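## Task

Pick up the tube capped in lavender from the rack by the window and seat it completely in the rack by the door, in its leftmost well of the third row counting back from the front. Count empty and occupied wells alike, viewed from the front of the bench that rack sits on. No tube may ever touch the floor. Every other tube has to finish fully seated in a rack. The tubes are glass: a hard knock, or a drop of more than a few centimetres (about a well's depth), breaks one and fails the job. At the end, open the hand and pull it away. The robot must not topple or finish tilted, and the result only counts if it stays put without the robot holding it.

## Robot and tools

Robot: a wheeled base that drives straight or turns in place (it cannot move sideways), a column carrying a tilting head, and two six-joint arms (left, right), each ending in a two-finger gripper. Folded, as at the start, it measures 0.73 m long, 0.62 m wide, 1.88 m tall; its front is 0.40 m ahead of the column. A loose object may occasionally be nudged by something outside the robot's control.

Frames: the base frame has its origin on the floor under the column, between the drive wheels; x forward, y left, z up. left_hand and right_hand are reported in it: the point where the fingers meet (tips 8 mm farther). The hand's z axis is the finger direction (quat_wxyz maps (0,0,1) onto it), its y axis runs along the opening. The odometry frame is the base frame at the scene's start; base_odometry counts wheel turns only, so slip shows up as travel; heading is left-positive, -3.142 to 3.142.

execute_actions: "actions" is a list holding one action or none (empty = just report). An action may hold "base", "joints", both, plus optional "speeds"; its motions start together. "base" takes a single relative command: {"translate_m": d}, metres from where the base last measured itself, forward positive, -3 to 3; or {"rotate_rad": d}, radians, left/counter-clockwise positive, -3.2 to 3.2. "joints" is one dict keyed by joint name covering both arms, with absolute targets: head_tilt_rad -0.61 to 1.308 (0 level, positive down); left_joint1_rad..left_joint6_rad and right_joint1_rad..right_joint6_rad in radians, ranges joint1 -2.879 to 2.879, joint2 0 to 3.141, joint3 0 to 3.019, joint4 -1.692 to 1.57, joint5 -1.57 to 1.57 (positive swings the hand to the robot's right), joint6 -2.094 to 2.094 (positive rolls clockwise seen from behind); left_gripper_m / right_gripper_m 0 to 0.093, fingertip gap in metres. "done" tolerances: head 0.03; joints 1-6 0.045, 0.14, 0.09, 0.055, 0.03, 0.035; gripper 0.003. "speeds" caps top speed for that action: translate_m 0.05-0.8 m/s, rotate_rad 0.1-1 rad/s (defaults are the maxima); it does not slow arms. A base move needing more than 8.667 s is refused, and one action cannot run past 15 s. Unknown keys or out-of-range values refuse the whole call. Unnamed joints or base may keep pushing toward older targets. "cameras" picks images: cam_head_left, cam_head_right, cam_left_wrist, cam_right_wrist, nav_camera, or "all" (null/omitted = all, [] = none); the "pictures" line gives image order. If a result reports a stop, the remaining motion calls in that reply are skipped.

wait: seconds 0 to 10; commands nothing, returns state and images. zoom_image: camera plus region [x0,y0,x1,y1] in pixels of its latest full image, at most 504x504. finished_scene: scene number; final, reports success.

Arm geometry (typical): with left_joint1_rad -1.57 or right_joint1_rad 1.57 and joints 5, 6 at 0, the arm moves in a vertical plane 0.23 m beside the column. Upper-arm lean a = j2 - 0.35; forearm drop b = 1.05 + j2 - j3; finger drop c = b - j4 (1.57 = straight down). Hand is 0.12 + 0.39 sin a + 0.38 cos b + 0.25 cos c ahead and 1.46 + 0.39 cos a - 0.38 sin b - 0.25 sin c up. Example: j2, j3, j4 = 0.93, 0.78, 0.14 gives 0.60 ahead, 1.21 up. Real hands sit up to ~5 cm lower and nearer the column (~12 cm with heavy/far loads); trust the reported hand position (1-3 cm error). Reach about 1 m from the shoulder, lowest ~0.47 m up; the floor is out of reach. Loads are light here, but keep fingers pointing well downward when carrying.

Gripping: fingers 7 cm long; outer span is opening +1 cm at tips, +5 cm at base; body 10 x 7 cm; wrist camera sticks out 11 cm on one flat side, 9 cm behind the tips. Command a gap smaller than the tube; "off_target" is then expected. A reported gap staying 0.002 m or more above target means something is held. Small changes (under ~0.03 rad, 0.08 for joints 2, 3) may not move a joint; to approach gently, step ~0.05 rad per call from your previous target. Raising a lowered hand may first drift it toward the column a few cm.

Result lines: base_status/joint_status per motion: done, off_target, contact_stop (base only, wheel stalled: back off 0.05 m before retrying or turning), time_out, not_followed. "joint command not followed" with a "cause:" means a collision check withheld an arm's targets (gripper still moves); undo by moving the first-moved joints back at least 0.05 rad, or move the other arm if named, or drive away from an obstacle. A blocked arm keeps pushing; to relieve it, resend its reported positions as targets. on_its_own lists uncommanded behaviour; "held at" is a target, not a position. turned_by_wheels vs turned_by_imu differing by over ~4 % and 0.05 rad means collision or slip. base_tilt in degrees (forward/right positive, ~1 degree bias). motor_effort lists left_wheel and right_wheel only (bracket = peak). wheel_motors_off = 1 after about 3 s of hard base pushing; motors cut for 2 s and the base won't hold. Table tops 0.30-1.20 m high can slide over the base housing and hit the column. Motor temperatures: warning from 85 °C, at 100 °C that arm and gripper go limp and drop. The robot holds its last command while you think.

Avoid: arms touching or pressing each other (keep them apart and away from the centre line), dropping or knocking tubes, leaving tubes partly seated, driving into benches, tipping the robot.

Each tool is called after "Call:" as name(argument=value, ...) on one line, values as JSON.

## Session

Call:
execute_actions(actions=[])

Scene clock: 0.00 s.
Motor temperatures (°C, as the motors report them): left_arm=[25 25 26 26 27 24] | right_arm=[24 23 25 24 24 26]
base_odometry: x=+0.000 y=+0.000 heading=+0.000 (m, m, rad; odometry frame)
turned_by_wheels: +0.000 (rad since the last result)
turned_by_imu: +0.000 (rad since the last result)
base_tilt: forward=+0.3 right=+0.5 (deg)
base_status: not commanded
joint_positions: head_tilt_rad=+0.880 left_joint1_rad=-1.552 left_joint2_rad=+0.876 left_joint3_rad=+0.440 left_joint4_rad=-0.916 left_joint5_rad=-0.019 left_joint6_rad=+0.062 left_gripper_m=+0.095 right_joint1_rad=+1.582 right_joint2_rad=+0.872 right_joint3_rad=+0.387 right_joint4_rad=-1.007 right_joint5_rad=+0.013 right_joint6_rad=+0.115 right_gripper_m=+0.094
joint_status: not commanded
wheel_motors_off: 0
motor_effort: left_wheel=+2 right_wheel=+4 (%)
left_hand: x=+0.1706 y=+0.2321 z=+1.2418 quat_wxyz=(+0.403, -0.025, -0.915, -0.002) (m; base frame)
right_hand: x=+0.1291 y=-0.2255 z=+1.2682 quat_wxyz=(+0.465, -0.043, -0.884, +0.029) (m; base frame)
pictures: cam_head_left, cam_head_right, cam_left_wrist, cam_right_wrist, nav_camera
Images, in order (width x height): cam_head_left 896x504, cam_head_right 896x504, cam_left_wrist 504x504, cam_right_wrist 504x504, nav_camera 896x504.

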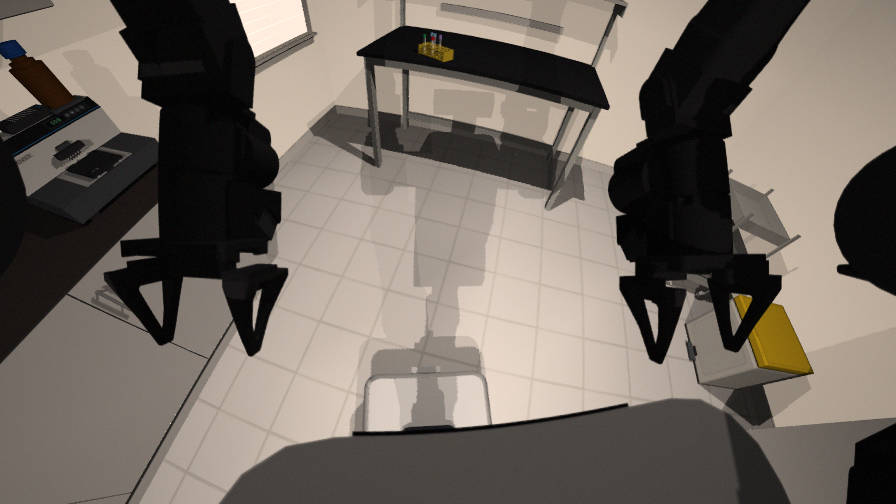

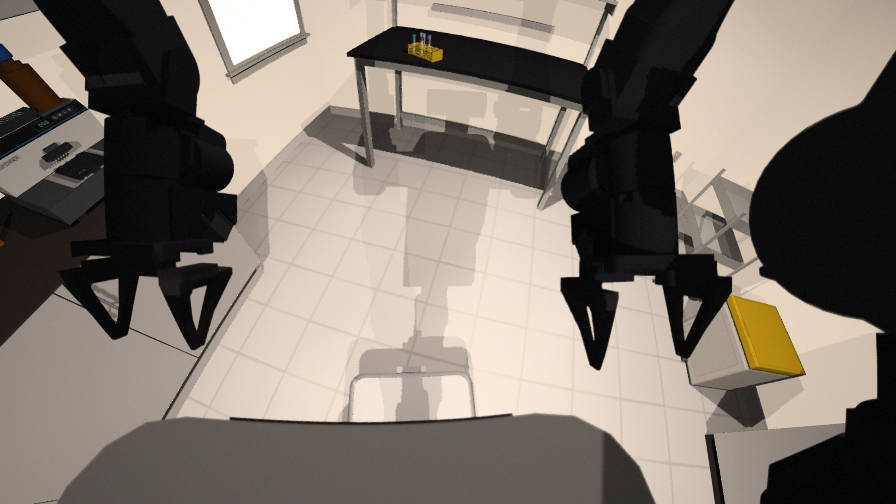

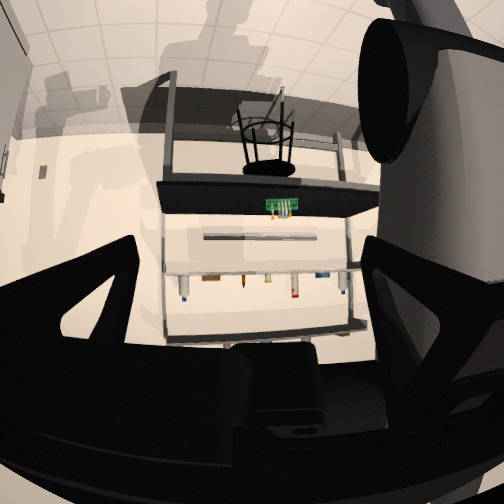

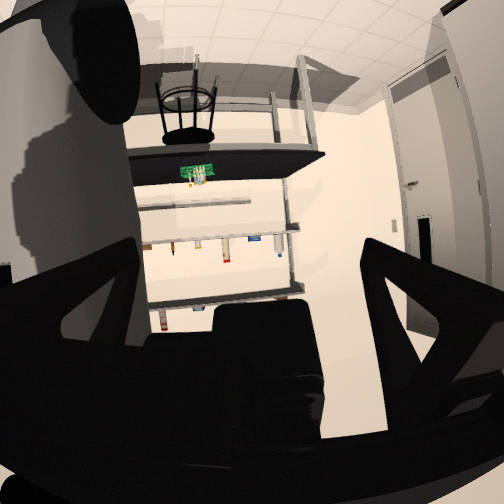

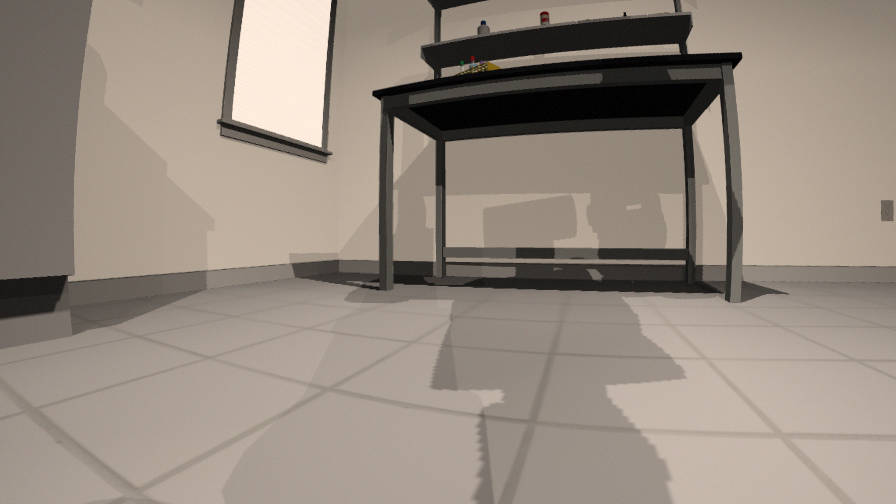

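Call:
execute_actions(actions=[{"base":{"translate_m":1.1},"joints":{"right_joint1_rad":1.57,"right_joint2_rad":0.96,"right_joint3_rad":1.05,"right_joint4_rad":-0.6,"right_joint5_rad":0,"right_joint6_rad":0,"head_tilt_rad":0.7}}])

Call:
zoom_image(camera="cam_head_left", region=[320,40,620,240])

Scene clock: 11.20 s.
Motor temperatures (°C, as the motors report them): left_arm=[25 25 26 26 27 24] | right_arm=[24 24 25 24 24 26]
base_odometry: x=+1.100 y=+0.000 heading=+0.000 (m, m, rad; odometry frame)
turned_by_wheels: +0.000 (rad since the last result)
turned_by_imu: -0.001 (rad since the last result)
base_tilt: forward=+0.4 right=+0.5 (deg)
base_status: done
joint_positions: head_tilt_rad=+0.716 left_joint1_rad=-1.552 left_joint2_rad=+0.876 left_joint3_rad=+0.439 left_joint4_rad=-0.916 left_joint5_rad=-0.019 left_joint6_rad=+0.062 left_gripper_m=+0.095 right_joint1_rad=+1.582 right_joint2_rad=+0.959 right_joint3_rad=+1.027 right_joint4_rad=-0.605 right_joint5_rad=+0.003 right_joint6_rad=+0.014 right_gripper_m=+0.094
joint_status: all done
wheel_motors_off: 0
motor_effort: left_wheel=-1(45) right_wheel=-1(40) (%)
left_hand: x=+0.1701 y=+0.2321 z=+1.2419 quat_wxyz=(+0.403, -0.025, -0.915, -0.002) (m; base frame)
right_hand: x=+0.5550 y=-0.2212 z=+1.2082 quat_wxyz=(+0.007, -0.004, -1.000, -0.003) (m; base frame)
pictures: cam_head_left, cam_head_right, cam_left_wrist, cam_right_wrist, nav_camera
camera_calibration (this result's frames):
cam_head_left: T_world_to_cam=[[-0.0715277, -0.993243, 0.0913848, -0.092176], [-0.726645, -0.0108729, -0.686927, 1.09361], [0.683279, -0.115539, -0.720958, 1.00866], [0, 0, 0, 1]] pos_world=[0.0988793, 0.0368763, 1.48685]
cam_head_right: T_world_to_cam=[[-0.0772454, -0.993608, 0.08232, -0.140244], [-0.714929, -0.00234759, -0.699193, 1.1115], [0.694917, -0.112862, -0.710178, 0.996766], [0, 0, 0, 1]] pos_world=[0.0911431, -0.0242404, 1.49658]
cam_left_wrist: T_world_to_cam=[[-0.048717, -0.998799, 0.00515061, 0.231957], [-0.106402, 0.0103171, 0.99427, -1.21474], [-0.993129, 0.0478898, -0.106777, 0.413941], [0, 0, 0, 1]] pos_world=[0.293146, 0.224388, 1.25078]
cam_right_wrist: T_world_to_cam=[[-0.00263295, -0.999961, 0.00838957, -0.234221], [-0.808394, 0.00706683, 0.588599, -0.253966], [-0.588635, -0.00523233, -0.808382, 1.42616], [0, 0, 0, 1]] pos_world=[0.633567, -0.224955, 1.30433]
Images, in order (width x height): cam_head_left 896x504, cam_head_right 896x504, cam_left_wrist 504x504, cam_right_wrist 504x504, nav_camera 896x504.

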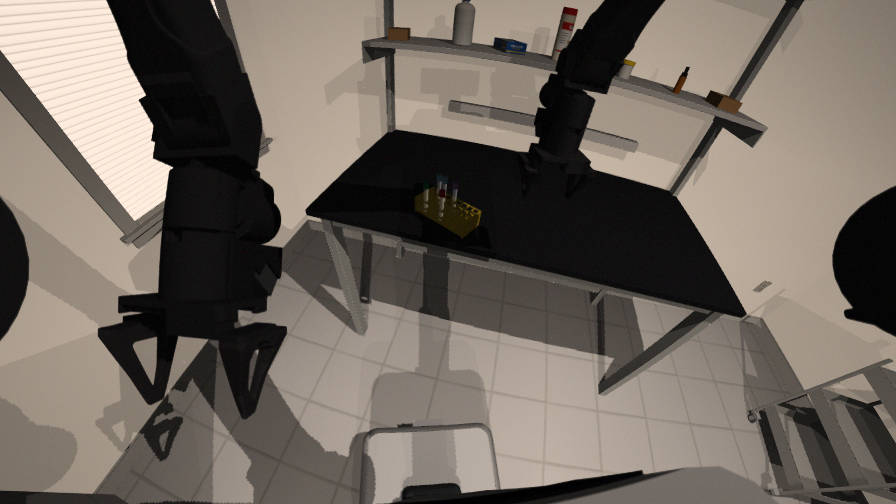

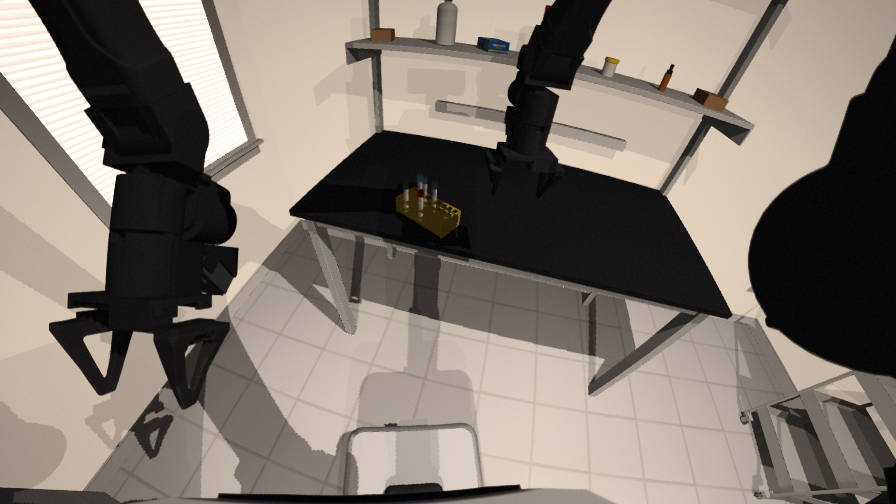

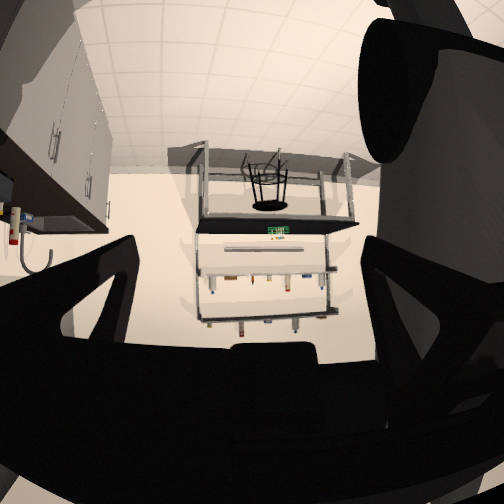

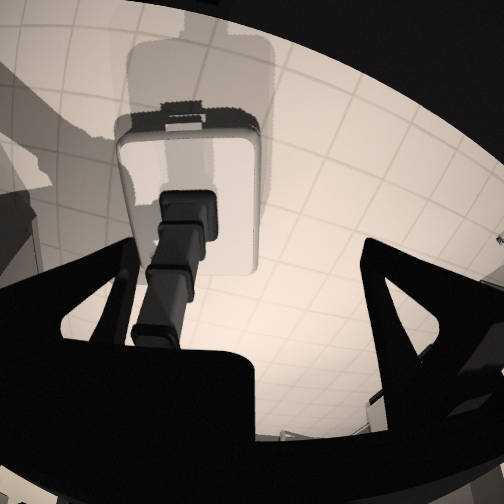

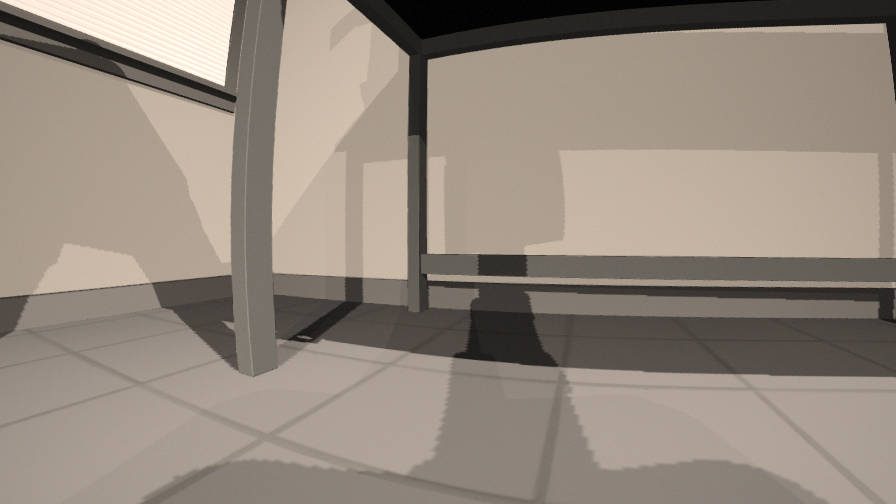

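Region (320, 40, 620, 240) of cam_head_left's 896x504 image, scaled by 1.680, with more detail than that image has.

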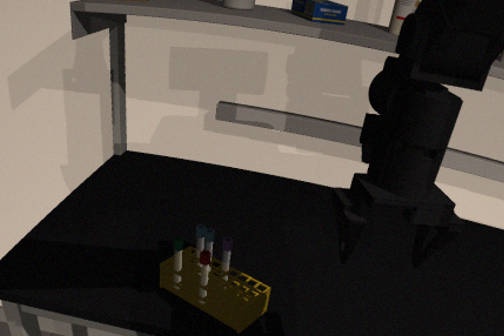

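Call:
execute_actions(actions=[{"base":{"rotate_rad":0.154}}], cameras=[])

Call:
execute_actions(actions=[{"base":{"translate_m":0.275},"joints":{"right_gripper_m":0.04,"head_tilt_rad":0.9}}], cameras=["cam_head_left","cam_right_wrist"])

Scene clock: 18.57 s.
Motor temperatures (°C, as the motors report them): left_arm=[25 25 26 26 27 24] | right_arm=[24 25 26 24 24 26]
base_odometry: x=+1.100 y=+0.000 heading=+0.152 (m, m, rad; odometry frame)
turned_by_wheels: +0.152 (rad since the last result)
turned_by_imu: +0.149 (rad since the last result)
base_tilt: forward=+0.3 right=+0.5 (deg)
base_status: done
joint_positions: head_tilt_rad=+0.716 left_joint1_rad=-1.552 left_joint2_rad=+0.876 left_joint3_rad=+0.439 left_joint4_rad=-0.916 left_joint5_rad=-0.019 left_joint6_rad=+0.062 left_gripper_m=+0.095 right_joint1_rad=+1.580 right_joint2_rad=+0.959 right_joint3_rad=+1.027 right_joint4_rad=-0.605 right_joint5_rad=+0.003 right_joint6_rad=+0.014 right_gripper_m=+0.094
joint_status: not commanded
wheel_motors_off: 0
motor_effort: left_wheel=+0(51) right_wheel=+0(38) (%)
left_hand: x=+0.1701 y=+0.2321 z=+1.2419 quat_wxyz=(+0.403, -0.025, -0.915, -0.002) (m; base frame)
right_hand: x=+0.5550 y=-0.2218 z=+1.2082 quat_wxyz=(+0.007, -0.005, -1.000, -0.003) (m; base frame)
pictures: none
No camera images: the call's "cameras" was empty. Leave "cameras" out to get every camera's image.

Scene clock: 20.70 s.
Motor temperatures (°C, as the motors report them): left_arm=[25 25 26 26 27 24] | right_arm=[24 25 26 24 24 26]
base_odometry: x=+1.372 y=+0.042 heading=+0.154 (m, m, rad; odometry frame)
turned_by_wheels: +0.002 (rad since the last result)
turned_by_imu: +0.001 (rad since the last result)
base_tilt: forward=+0.3 right=+0.6 (deg)
base_status: done
joint_positions: head_tilt_rad=+0.902 left_joint1_rad=-1.552 left_joint2_rad=+0.876 left_joint3_rad=+0.441 left_joint4_rad=-0.916 left_joint5_rad=-0.019 left_joint6_rad=+0.062 left_gripper_m=+0.095 right_joint1_rad=+1.580 right_joint2_rad=+0.959 right_joint3_rad=+1.029 right_joint4_rad=-0.605 right_joint5_rad=+0.003 right_joint6_rad=+0.014 right_gripper_m=+0.040
joint_status: all done
wheel_motors_off: 0
motor_effort: left_wheel=+0(58) right_wheel=-2(45) (%)
left_hand: x=+0.1713 y=+0.2321 z=+1.2416 quat_wxyz=(+0.402, -0.025, -0.915, -0.002) (m; base frame)
right_hand: x=+0.5559 y=-0.2218 z=+1.2085 quat_wxyz=(+0.006, -0.005, -1.000, -0.003) (m; base frame)
pictures: cam_head_left, cam_right_wrist
camera_calibration (this result's frames):
cam_head_left: T_world_to_cam=[[-0.0534383, -0.993243, 0.103013, -0.110988], [-0.840913, -0.0108729, -0.541061, 0.87469], [0.538525, -0.115539, -0.834651, 1.19098], [0, 0, 0, 1]] pos_world=[0.088234, 0.0368763, 1.47875]
cam_right_wrist: T_world_to_cam=[[-0.00343168, -0.999954, 0.00893593, -0.234994], [-0.809283, 0.00802621, 0.587364, -0.251253], [-0.587408, -0.00521606, -0.809274, 1.42732], [0, 0, 0, 1]] pos_world=[0.634278, -0.225522, 1.30477]
Images, in order (width x height): cam_head_left 896x504, cam_right_wrist 504x504.

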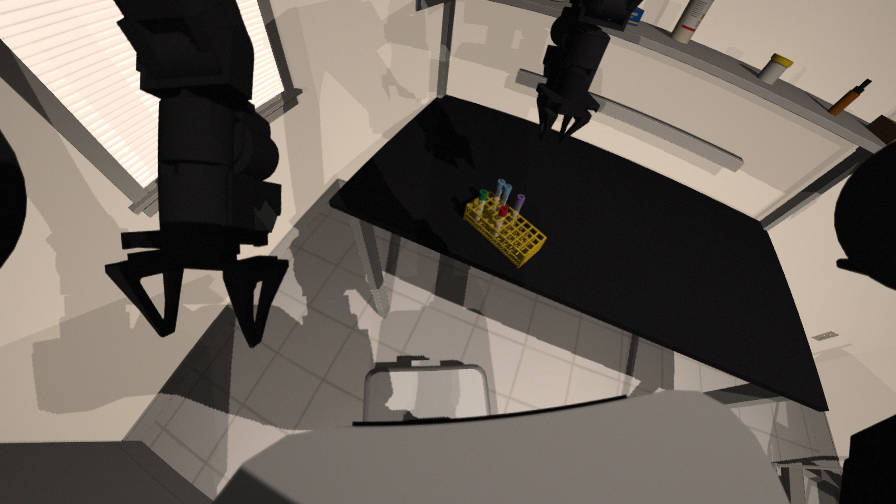

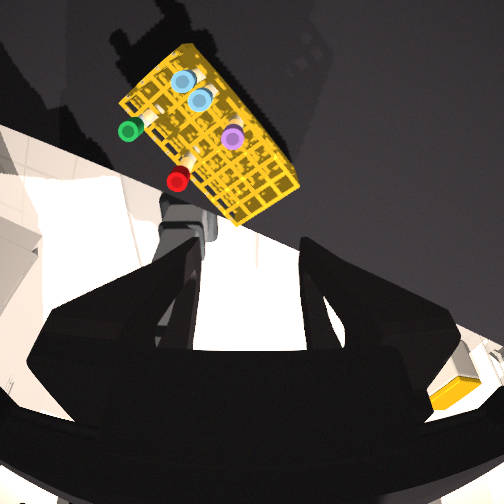

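Call:
execute_actions(actions=[{"base":{"rotate_rad":0.025},"joints":{"right_joint2_rad":1.27,"right_joint3_rad":1.07,"right_joint4_rad":-0.32}}], cameras=["cam_head_left","cam_right_wrist"])

Scene clock: 28.20 s.
Motor temperatures (°C, as the motors report them): left_arm=[25 25 26 26 27 24] | right_arm=[24 25 26 24 24 26]
base_odometry: x=+1.372 y=+0.042 heading=+0.176 (m, m, rad; odometry frame)
turned_by_wheels: +0.023 (rad since the last result)
turned_by_imu: +0.022 (rad since the last result)
base_tilt: forward=+0.1 right=+0.5 (deg)
base_status: done
joint_positions: head_tilt_rad=+0.902 left_joint1_rad=-1.552 left_joint2_rad=+0.876 left_joint3_rad=+0.441 left_joint4_rad=-0.916 left_joint5_rad=-0.019 left_joint6_rad=+0.062 left_gripper_m=+0.095 right_joint1_rad=+1.580 right_joint2_rad=+1.285 right_joint3_rad=+1.060 right_joint4_rad=-0.337 right_joint5_rad=+0.002 right_joint6_rad=+0.014 right_gripper_m=+0.040
joint_status: all done
wheel_motors_off: 0
motor_effort: left_wheel=-1(47) right_wheel=+3(42) (%)
left_hand: x=+0.1713 y=+0.2321 z=+1.2416 quat_wxyz=(+0.402, -0.025, -0.915, -0.002) (m; base frame)
right_hand: x=+0.5372 y=-0.2208 z=+1.0727 quat_wxyz=(+0.019, -0.005, -1.000, -0.003) (m; base frame)
pictures: cam_head_left, cam_right_wrist
camera_calibration (this result's frames):
cam_head_left: T_world_to_cam=[[-0.0534383, -0.993243, 0.103013, -0.110988], [-0.840913, -0.0108729, -0.541061, 0.87469], [0.538525, -0.115539, -0.834651, 1.19098], [0, 0, 0, 1]] pos_world=[0.088234, 0.0368763, 1.47875]
cam_right_wrist: T_world_to_cam=[[-0.00319782, -0.999957, 0.00871217, -0.23282], [-0.793311, 0.00784088, 0.608767, -0.218207], [-0.608809, -0.00496473, -0.793302, 1.30094], [0, 0, 0, 1]] pos_world=[0.618171, -0.22464, 1.1669]
Images, in order (width x height): cam_head_left 896x504, cam_right_wrist 504x504.

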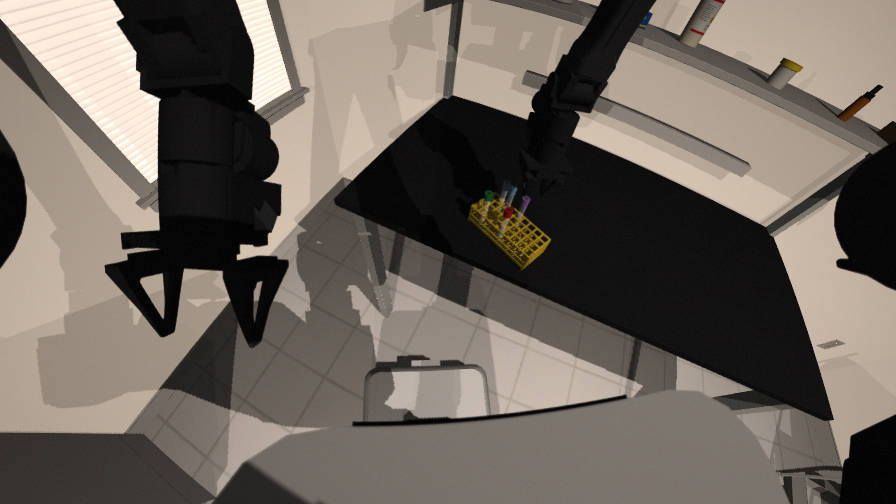

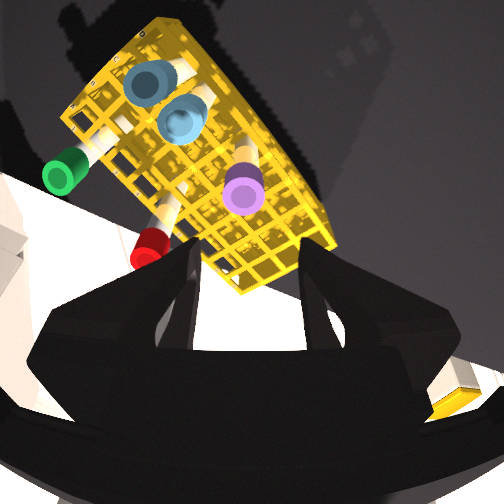

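Call:
execute_actions(actions=[{"joints":{"right_joint2_rad":1.38,"right_joint3_rad":1.11,"right_joint4_rad":-0.24}}], cameras=["cam_right_wrist"])

Scene clock: 34.00 s.
Motor temperatures (°C, as the motors report them): left_arm=[25 26 26 26 27 24] | right_arm=[24 26 26 24 24 26]
base_odometry: x=+1.372 y=+0.042 heading=+0.176 (m, m, rad; odometry frame)
turned_by_wheels: +0.000 (rad since the last result)
turned_by_imu: +0.000 (rad since the last result)
base_tilt: forward=+0.2 right=+0.5 (deg)
base_status: not commanded
joint_positions: head_tilt_rad=+0.902 left_joint1_rad=-1.552 left_joint2_rad=+0.876 left_joint3_rad=+0.441 left_joint4_rad=-0.916 left_joint5_rad=-0.019 left_joint6_rad=+0.062 left_gripper_m=+0.095 right_joint1_rad=+1.580 right_joint2_rad=+1.378 right_joint3_rad=+1.105 right_joint4_rad=-0.249 right_joint5_rad=+0.002 right_joint6_rad=+0.014 right_gripper_m=+0.040
joint_status: all done
wheel_motors_off: 0
motor_effort: left_wheel=-2(3) right_wheel=+2(4) (%)
left_hand: x=+0.1713 y=+0.2321 z=+1.2416 quat_wxyz=(+0.402, -0.025, -0.915, -0.002) (m; base frame)
right_hand: x=+0.5491 y=-0.2205 z=+1.0376 quat_wxyz=(-0.001, -0.005, -1.000, -0.003) (m; base frame)
pictures: cam_right_wrist
camera_calibration (this result's frames):
cam_right_wrist: T_world_to_cam=[[-0.00383977, -0.999957, 0.0083979, -0.231477], [-0.816829, 0.00798089, 0.576825, -0.14127], [-0.576868, -0.00464477, -0.816824, 1.28727], [0, 0, 0, 1]] pos_world=[0.626302, -0.22436, 1.1349]
Images, in order (width x height): cam_right_wrist 504x504.

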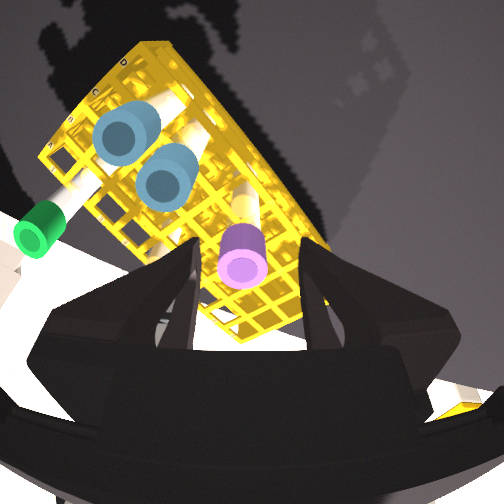

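Call:
execute_actions(actions=[{"base":{"rotate_rad":0.007},"joints":{"right_joint2_rad":1.465,"right_joint3_rad":1.125,"right_joint4_rad":-0.175}}], cameras=["cam_right_wrist","cam_head_left"])

Call:
zoom_image(camera="cam_head_left", region=[460,150,580,270])

Scene clock: 39.30 s.
Motor temperatures (°C, as the motors report them): left_arm=[25 26 26 26 27 24] | right_arm=[24 26 26 24 24 26]
base_odometry: x=+1.372 y=+0.042 heading=+0.181 (m, m, rad; odometry frame)
turned_by_wheels: +0.005 (rad since the last result)
turned_by_imu: +0.005 (rad since the last result)
base_tilt: forward=+0.2 right=+0.6 (deg)
base_status: done
joint_positions: head_tilt_rad=+0.902 left_joint1_rad=-1.552 left_joint2_rad=+0.876 left_joint3_rad=+0.441 left_joint4_rad=-0.916 left_joint5_rad=-0.019 left_joint6_rad=+0.062 left_gripper_m=+0.095 right_joint1_rad=+1.579 right_joint2_rad=+1.466 right_joint3_rad=+1.118 right_joint4_rad=-0.185 right_joint5_rad=+0.001 right_joint6_rad=+0.014 right_gripper_m=+0.040
joint_status: all done
wheel_motors_off: 0
motor_effort: left_wheel=-2(46) right_wheel=-1(34) (%)
left_hand: x=+0.1713 y=+0.2321 z=+1.2416 quat_wxyz=(+0.402, -0.025, -0.915, -0.002) (m; base frame)
right_hand: x=+0.5347 y=-0.2207 z=+1.0020 quat_wxyz=(+0.005, -0.005, -1.000, -0.003) (m; base frame)
pictures: cam_head_left, cam_right_wrist
camera_calibration (this result's frames):
cam_head_left: T_world_to_cam=[[-0.0534383, -0.993243, 0.103013, -0.110988], [-0.840913, -0.0108729, -0.541061, 0.87469], [0.538525, -0.115539, -0.834651, 1.19098], [0, 0, 0, 1]] pos_world=[0.088234, 0.0368763, 1.47875]
cam_right_wrist: T_world_to_cam=[[-0.00405319, -0.999953, 0.00876428, -0.231686], [-0.810618, 0.0084176, 0.585515, -0.144476], [-0.585562, -0.00473128, -0.810614, 1.24829], [0, 0, 0, 1]] pos_world=[0.612895, -0.224553, 1.0985]
Images, in order (width x height): cam_head_left 896x504, cam_right_wrist 504x504.

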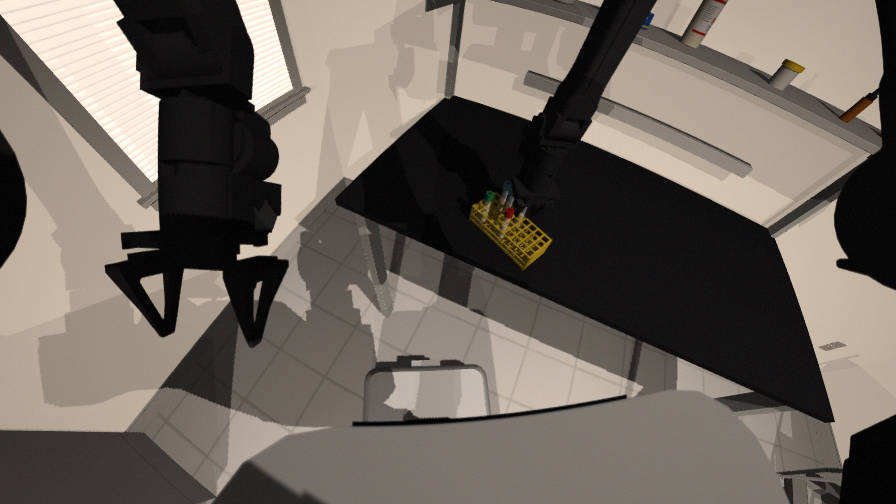

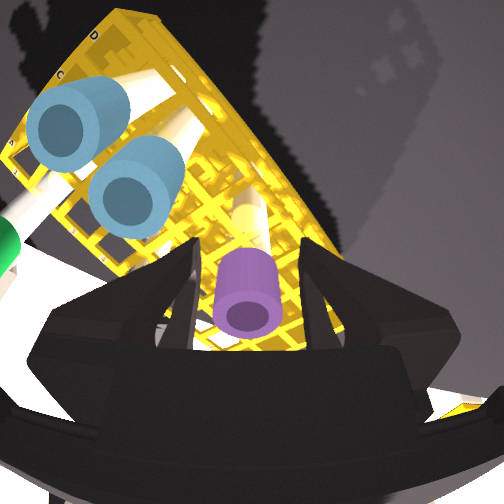

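Region (460, 150, 580, 270) of cam_head_left's 896x504 image, scaled by 4.200, with more detail than that image has.

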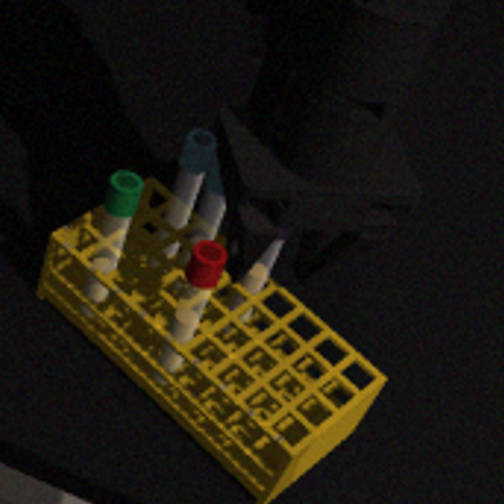

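Looks aligned. Grip.

Call:
execute_actions(actions=[{"joints":{"right_gripper_m":0.008}}], cameras=["cam_right_wrist"])

Call:
execute_actions(actions=[{"joints":{"right_joint2_rad":1.38,"right_joint3_rad":1.09,"right_joint4_rad":-0.235}}], cameras=["cam_right_wrist"])

Scene clock: 46.77 s.
Motor temperatures (°C, as the motors report them): left_arm=[25 26 26 26 27 24] | right_arm=[24 27 26 24 24 26]
base_odometry: x=+1.372 y=+0.042 heading=+0.181 (m, m, rad; odometry frame)
turned_by_wheels: +0.000 (rad since the last result)
turned_by_imu: +0.000 (rad since the last result)
base_tilt: forward=+0.2 right=+0.6 (deg)
base_status: not commanded
joint_positions: head_tilt_rad=+0.902 left_joint1_rad=-1.552 left_joint2_rad=+0.876 left_joint3_rad=+0.441 left_joint4_rad=-0.916 left_joint5_rad=-0.019 left_joint6_rad=+0.062 left_gripper_m=+0.095 right_joint1_rad=+1.579 right_joint2_rad=+1.466 right_joint3_rad=+1.118 right_joint4_rad=-0.185 right_joint5_rad=+0.001 right_joint6_rad=+0.014 right_gripper_m=+0.016
joint_status: right_gripper_m off_target (ended at +0.016, target +0.008)
wheel_motors_off: 0
motor_effort: left_wheel=+0(0) right_wheel=+2(2) (%)
left_hand: x=+0.1713 y=+0.2321 z=+1.2416 quat_wxyz=(+0.402, -0.025, -0.915, -0.002) (m; base frame)
right_hand: x=+0.5347 y=-0.2207 z=+1.0020 quat_wxyz=(+0.005, -0.005, -1.000, -0.003) (m; base frame)
pictures: cam_right_wrist
camera_calibration (this result's frames):
cam_right_wrist: T_world_to_cam=[[-0.00405319, -0.999953, 0.00876428, -0.231686], [-0.810618, 0.0084176, 0.585515, -0.144476], [-0.585562, -0.00473128, -0.810614, 1.24829], [0, 0, 0, 1]] pos_world=[0.612895, -0.224553, 1.0985]
Images, in order (width x height): cam_right_wrist 504x504.

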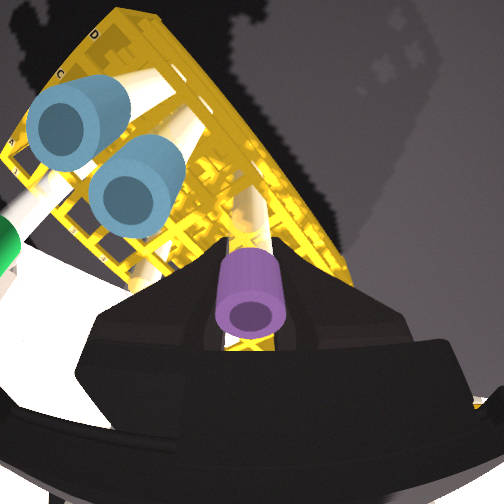

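Scene clock: 47.53 s.
Motor temperatures (°C, as the motors report them): left_arm=[25 26 26 26 27 24] | right_arm=[24 27 26 24 24 26]
base_odometry: x=+1.372 y=+0.042 heading=+0.181 (m, m, rad; odometry frame)
turned_by_wheels: +0.000 (rad since the last result)
turned_by_imu: +0.000 (rad since the last result)
base_tilt: forward=+0.1 right=+0.4 (deg)
base_status: not commanded
joint_positions: head_tilt_rad=+0.902 left_joint1_rad=-1.552 left_joint2_rad=+0.876 left_joint3_rad=+0.441 left_joint4_rad=-0.916 left_joint5_rad=-0.019 left_joint6_rad=+0.062 left_gripper_m=+0.095 right_joint1_rad=+1.579 right_joint2_rad=+1.386 right_joint3_rad=+1.090 right_joint4_rad=-0.226 right_joint5_rad=+0.001 right_joint6_rad=+0.014 right_gripper_m=+0.016
joint_status: all done
wheel_motors_off: 0
motor_effort: left_wheel=+0(0) right_wheel=+2(3) (%)
left_hand: x=+0.1713 y=+0.2321 z=+1.2416 quat_wxyz=(+0.402, -0.025, -0.915, -0.002) (m; base frame)
right_hand: x=+0.5420 y=-0.2209 z=+1.0328 quat_wxyz=(+0.000, -0.005, -1.000, -0.003) (m; base frame)
pictures: cam_right_wrist
camera_calibration (this result's frames):
cam_right_wrist: T_world_to_cam=[[-0.00421475, -0.999953, 0.0086803, -0.231938], [-0.816605, 0.00845188, 0.577136, -0.144708], [-0.577182, -0.00465589, -0.816602, 1.27919], [0, 0, 0, 1]] pos_world=[0.619178, -0.224748, 1.13012]
Images, in order (width x height): cam_right_wrist 504x504.

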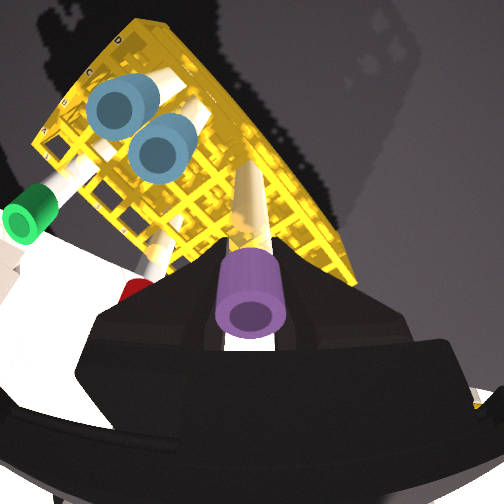

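Call:
execute_actions(actions=[{"joints":{"right_joint2_rad":1.27,"right_joint3_rad":1.045,"right_joint4_rad":-0.31}}], cameras=["cam_right_wrist"])

Call:
execute_actions(actions=[{"joints":{"right_joint2_rad":0.96,"right_joint3_rad":1.02,"right_joint4_rad":-0.59}}], cameras=["cam_right_wrist"])

Call:
execute_actions(actions=[{"base":{"translate_m":-0.7},"joints":{"head_tilt_rad":0.6}}], cameras=[])

Call:
execute_actions(actions=[{"base":{"rotate_rad":-3.2}}], cameras=["cam_right_wrist","cam_head_left","nav_camera"])

Scene clock: 52.97 s.
Motor temperatures (°C, as the motors report them): left_arm=[25 26 26 26 27 24] | right_arm=[24 27 25 24 24 26]
base_odometry: x=+1.372 y=+0.042 heading=+0.181 (m, m, rad; odometry frame)
turned_by_wheels: +0.000 (rad since the last result)
turned_by_imu: +0.000 (rad since the last result)
base_tilt: forward=+0.2 right=+0.5 (deg)
base_status: not commanded
joint_positions: head_tilt_rad=+0.902 left_joint1_rad=-1.552 left_joint2_rad=+0.876 left_joint3_rad=+0.441 left_joint4_rad=-0.916 left_joint5_rad=-0.019 left_joint6_rad=+0.062 left_gripper_m=+0.095 right_joint1_rad=+1.579 right_joint2_rad=+1.266 right_joint3_rad=+1.042 right_joint4_rad=-0.301 right_joint5_rad=+0.001 right_joint6_rad=+0.014 right_gripper_m=+0.016
joint_status: all done
wheel_motors_off: 0
motor_effort: left_wheel=-1(3) right_wheel=+3(4) (%)
left_hand: x=+0.1713 y=+0.2321 z=+1.2416 quat_wxyz=(+0.402, -0.025, -0.915, -0.002) (m; base frame)
right_hand: x=+0.5426 y=-0.2212 z=+1.0786 quat_wxyz=(+0.001, -0.005, -1.000, -0.003) (m; base frame)
pictures: cam_right_wrist
camera_calibration (this result's frames):
cam_right_wrist: T_world_to_cam=[[-0.0041849, -0.999953, 0.00869597, -0.232682], [-0.815502, 0.00844548, 0.578692, -0.172909], [-0.578739, -0.00466982, -0.8155, 1.31654], [0, 0, 0, 1]] pos_world=[0.619951, -0.225062, 1.17572]
Images, in order (width x height): cam_right_wrist 504x504.

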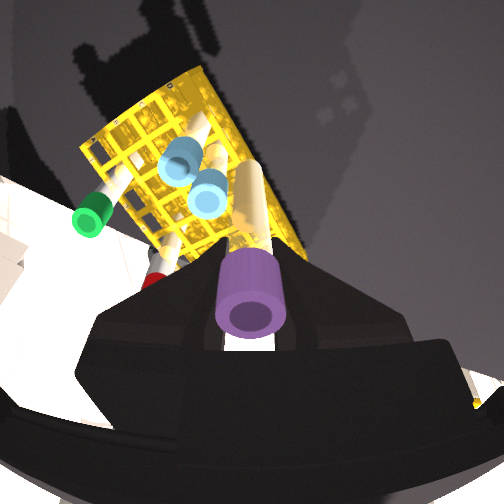

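Scene clock: 54.17 s.
Motor temperatures (°C, as the motors report them): left_arm=[25 26 26 26 27 24] | right_arm=[24 27 25 24 24 26]
base_odometry: x=+1.372 y=+0.042 heading=+0.181 (m, m, rad; odometry frame)
turned_by_wheels: +0.000 (rad since the last result)
turned_by_imu: +0.000 (rad since the last result)
base_tilt: forward=+0.2 right=+0.5 (deg)
base_status: not commanded
joint_positions: head_tilt_rad=+0.902 left_joint1_rad=-1.552 left_joint2_rad=+0.876 left_joint3_rad=+0.441 left_joint4_rad=-0.916 left_joint5_rad=-0.019 left_joint6_rad=+0.062 left_gripper_m=+0.095 right_joint1_rad=+1.579 right_joint2_rad=+0.949 right_joint3_rad=+1.018 right_joint4_rad=-0.574 right_joint5_rad=+0.001 right_joint6_rad=+0.014 right_gripper_m=+0.016
joint_status: all done
wheel_motors_off: 0
motor_effort: left_wheel=+0(3) right_wheel=+4(4) (%)
left_hand: x=+0.1713 y=+0.2321 z=+1.2416 quat_wxyz=(+0.402, -0.025, -0.915, -0.002) (m; base frame)
right_hand: x=+0.5602 y=-0.2221 z=+1.2106 quat_wxyz=(-0.010, -0.005, -1.000, -0.003) (m; base frame)
pictures: cam_right_wrist
camera_calibration (this result's frames):
cam_right_wrist: T_world_to_cam=[[-0.00449979, -0.999954, 0.0085269, -0.234223], [-0.827033, 0.00851474, 0.562088, -0.208328], [-0.562135, -0.00452275, -0.827033, 1.43908], [0, 0, 0, 1]] pos_world=[0.635608, -0.225929, 1.30926]
Images, in order (width x height): cam_right_wrist 504x504.

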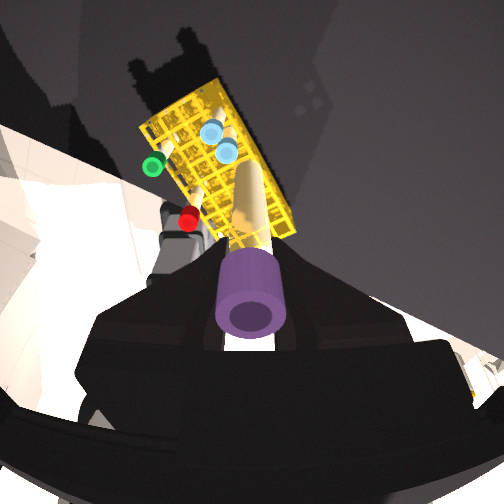

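Scene clock: 57.03 s.
Motor temperatures (°C, as the motors report them): left_arm=[25 26 26 26 27 24] | right_arm=[24 27 26 24 24 26]
base_odometry: x=+0.684 y=-0.084 heading=+0.181 (m, m, rad; odometry frame)
turned_by_wheels: +0.000 (rad since the last result)
turned_by_imu: +0.001 (rad since the last result)
base_tilt: forward=+0.2 right=+0.5 (deg)
base_status: done
joint_positions: head_tilt_rad=+0.617 left_joint1_rad=-1.552 left_joint2_rad=+0.876 left_joint3_rad=+0.436 left_joint4_rad=-0.916 left_joint5_rad=-0.019 left_joint6_rad=+0.062 left_gripper_m=+0.095 right_joint1_rad=+1.579 right_joint2_rad=+0.949 right_joint3_rad=+1.018 right_joint4_rad=-0.578 right_joint5_rad=+0.001 right_joint6_rad=+0.014 right_gripper_m=+0.016
joint_status: all done
wheel_motors_off: 0
motor_effort: left_wheel=-2(63) right_wheel=+0(53) (%)
left_hand: x=+0.1686 y=+0.2321 z=+1.2424 quat_wxyz=(+0.404, -0.025, -0.914, -0.002) (m; base frame)
right_hand: x=+0.5592 y=-0.2221 z=+1.2104 quat_wxyz=(-0.007, -0.005, -1.000, -0.003) (m; base frame)
pictures: none
No camera images: the call's "cameras" was empty. Leave "cameras" out to get every camera's image.

Scene clock: 61.80 s.
Motor temperatures (°C, as the motors report them): left_arm=[25 26 26 26 27 24] | right_arm=[24 27 26 24 24 26]
base_odometry: x=+0.684 y=-0.084 heading=-3.018 (m, m, rad; odometry frame)
turned_by_wheels: -3.199 (rad since the last result)
turned_by_imu: -3.180 (rad since the last result)
base_tilt: forward=+0.3 right=+0.4 (deg)
base_status: done
joint_positions: head_tilt_rad=+0.617 left_joint1_rad=-1.552 left_joint2_rad=+0.876 left_joint3_rad=+0.436 left_joint4_rad=-0.916 left_joint5_rad=-0.019 left_joint6_rad=+0.062 left_gripper_m=+0.095 right_joint1_rad=+1.579 right_joint2_rad=+0.949 right_joint3_rad=+1.018 right_joint4_rad=-0.578 right_joint5_rad=+0.001 right_joint6_rad=+0.014 right_gripper_m=+0.016
joint_status: not commanded
wheel_motors_off: 0
motor_effort: left_wheel=+4(51) right_wheel=-8(34) (%)
left_hand: x=+0.1686 y=+0.2321 z=+1.2424 quat_wxyz=(+0.404, -0.025, -0.914, -0.002) (m; base frame)
right_hand: x=+0.5592 y=-0.2221 z=+1.2104 quat_wxyz=(-0.007, -0.005, -1.000, -0.003) (m; base frame)
pictures: cam_head_left, cam_right_wrist, nav_camera
camera_calibration (this result's frames):
cam_head_left: T_world_to_cam=[[-0.0802086, -0.993243, 0.0838688, -0.0801673], [-0.655203, -0.0108729, -0.755375, 1.19545], [0.751183, -0.115539, -0.649904, 0.895839], [0, 0, 0, 1]] pos_world=[0.103892, 0.0368763, 1.49194]
cam_right_wrist: T_world_to_cam=[[-0.00443472, -0.999954, 0.00856251, -0.234308], [-0.824668, 0.00850012, 0.565553, -0.2146], [-0.5656, -0.00455316, -0.824667, 1.43742], [0, 0, 0, 1]] pos_world=[0.63499, -0.225928, 1.30876]
Images, in order (width x height): cam_head_left 896x504, cam_right_wrist 504x504, nav_camera 896x504.

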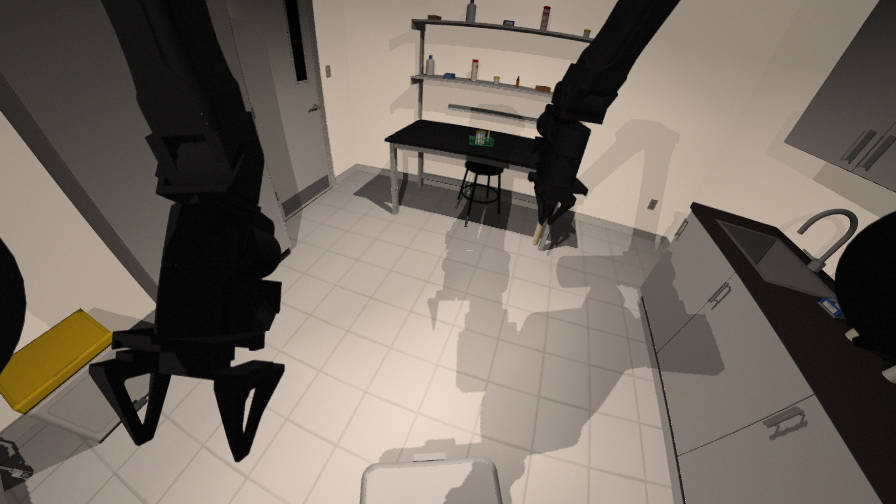

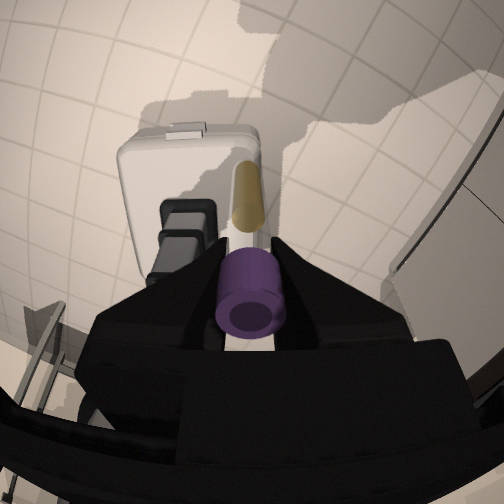

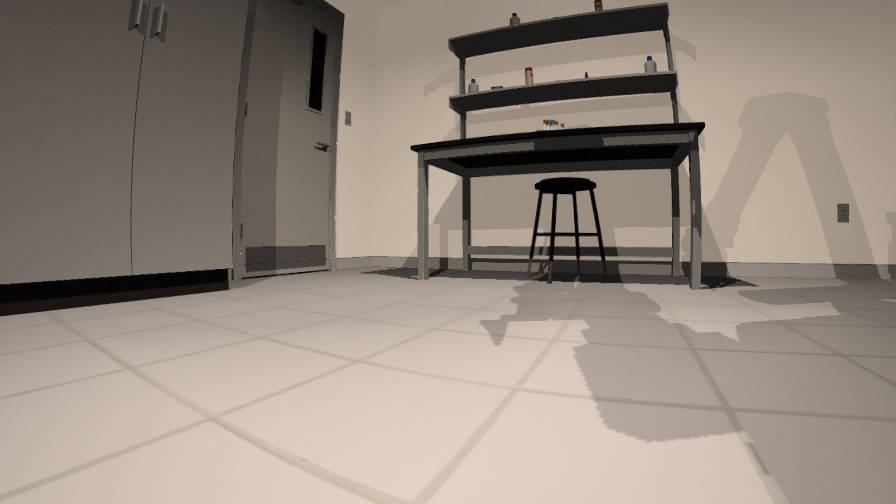

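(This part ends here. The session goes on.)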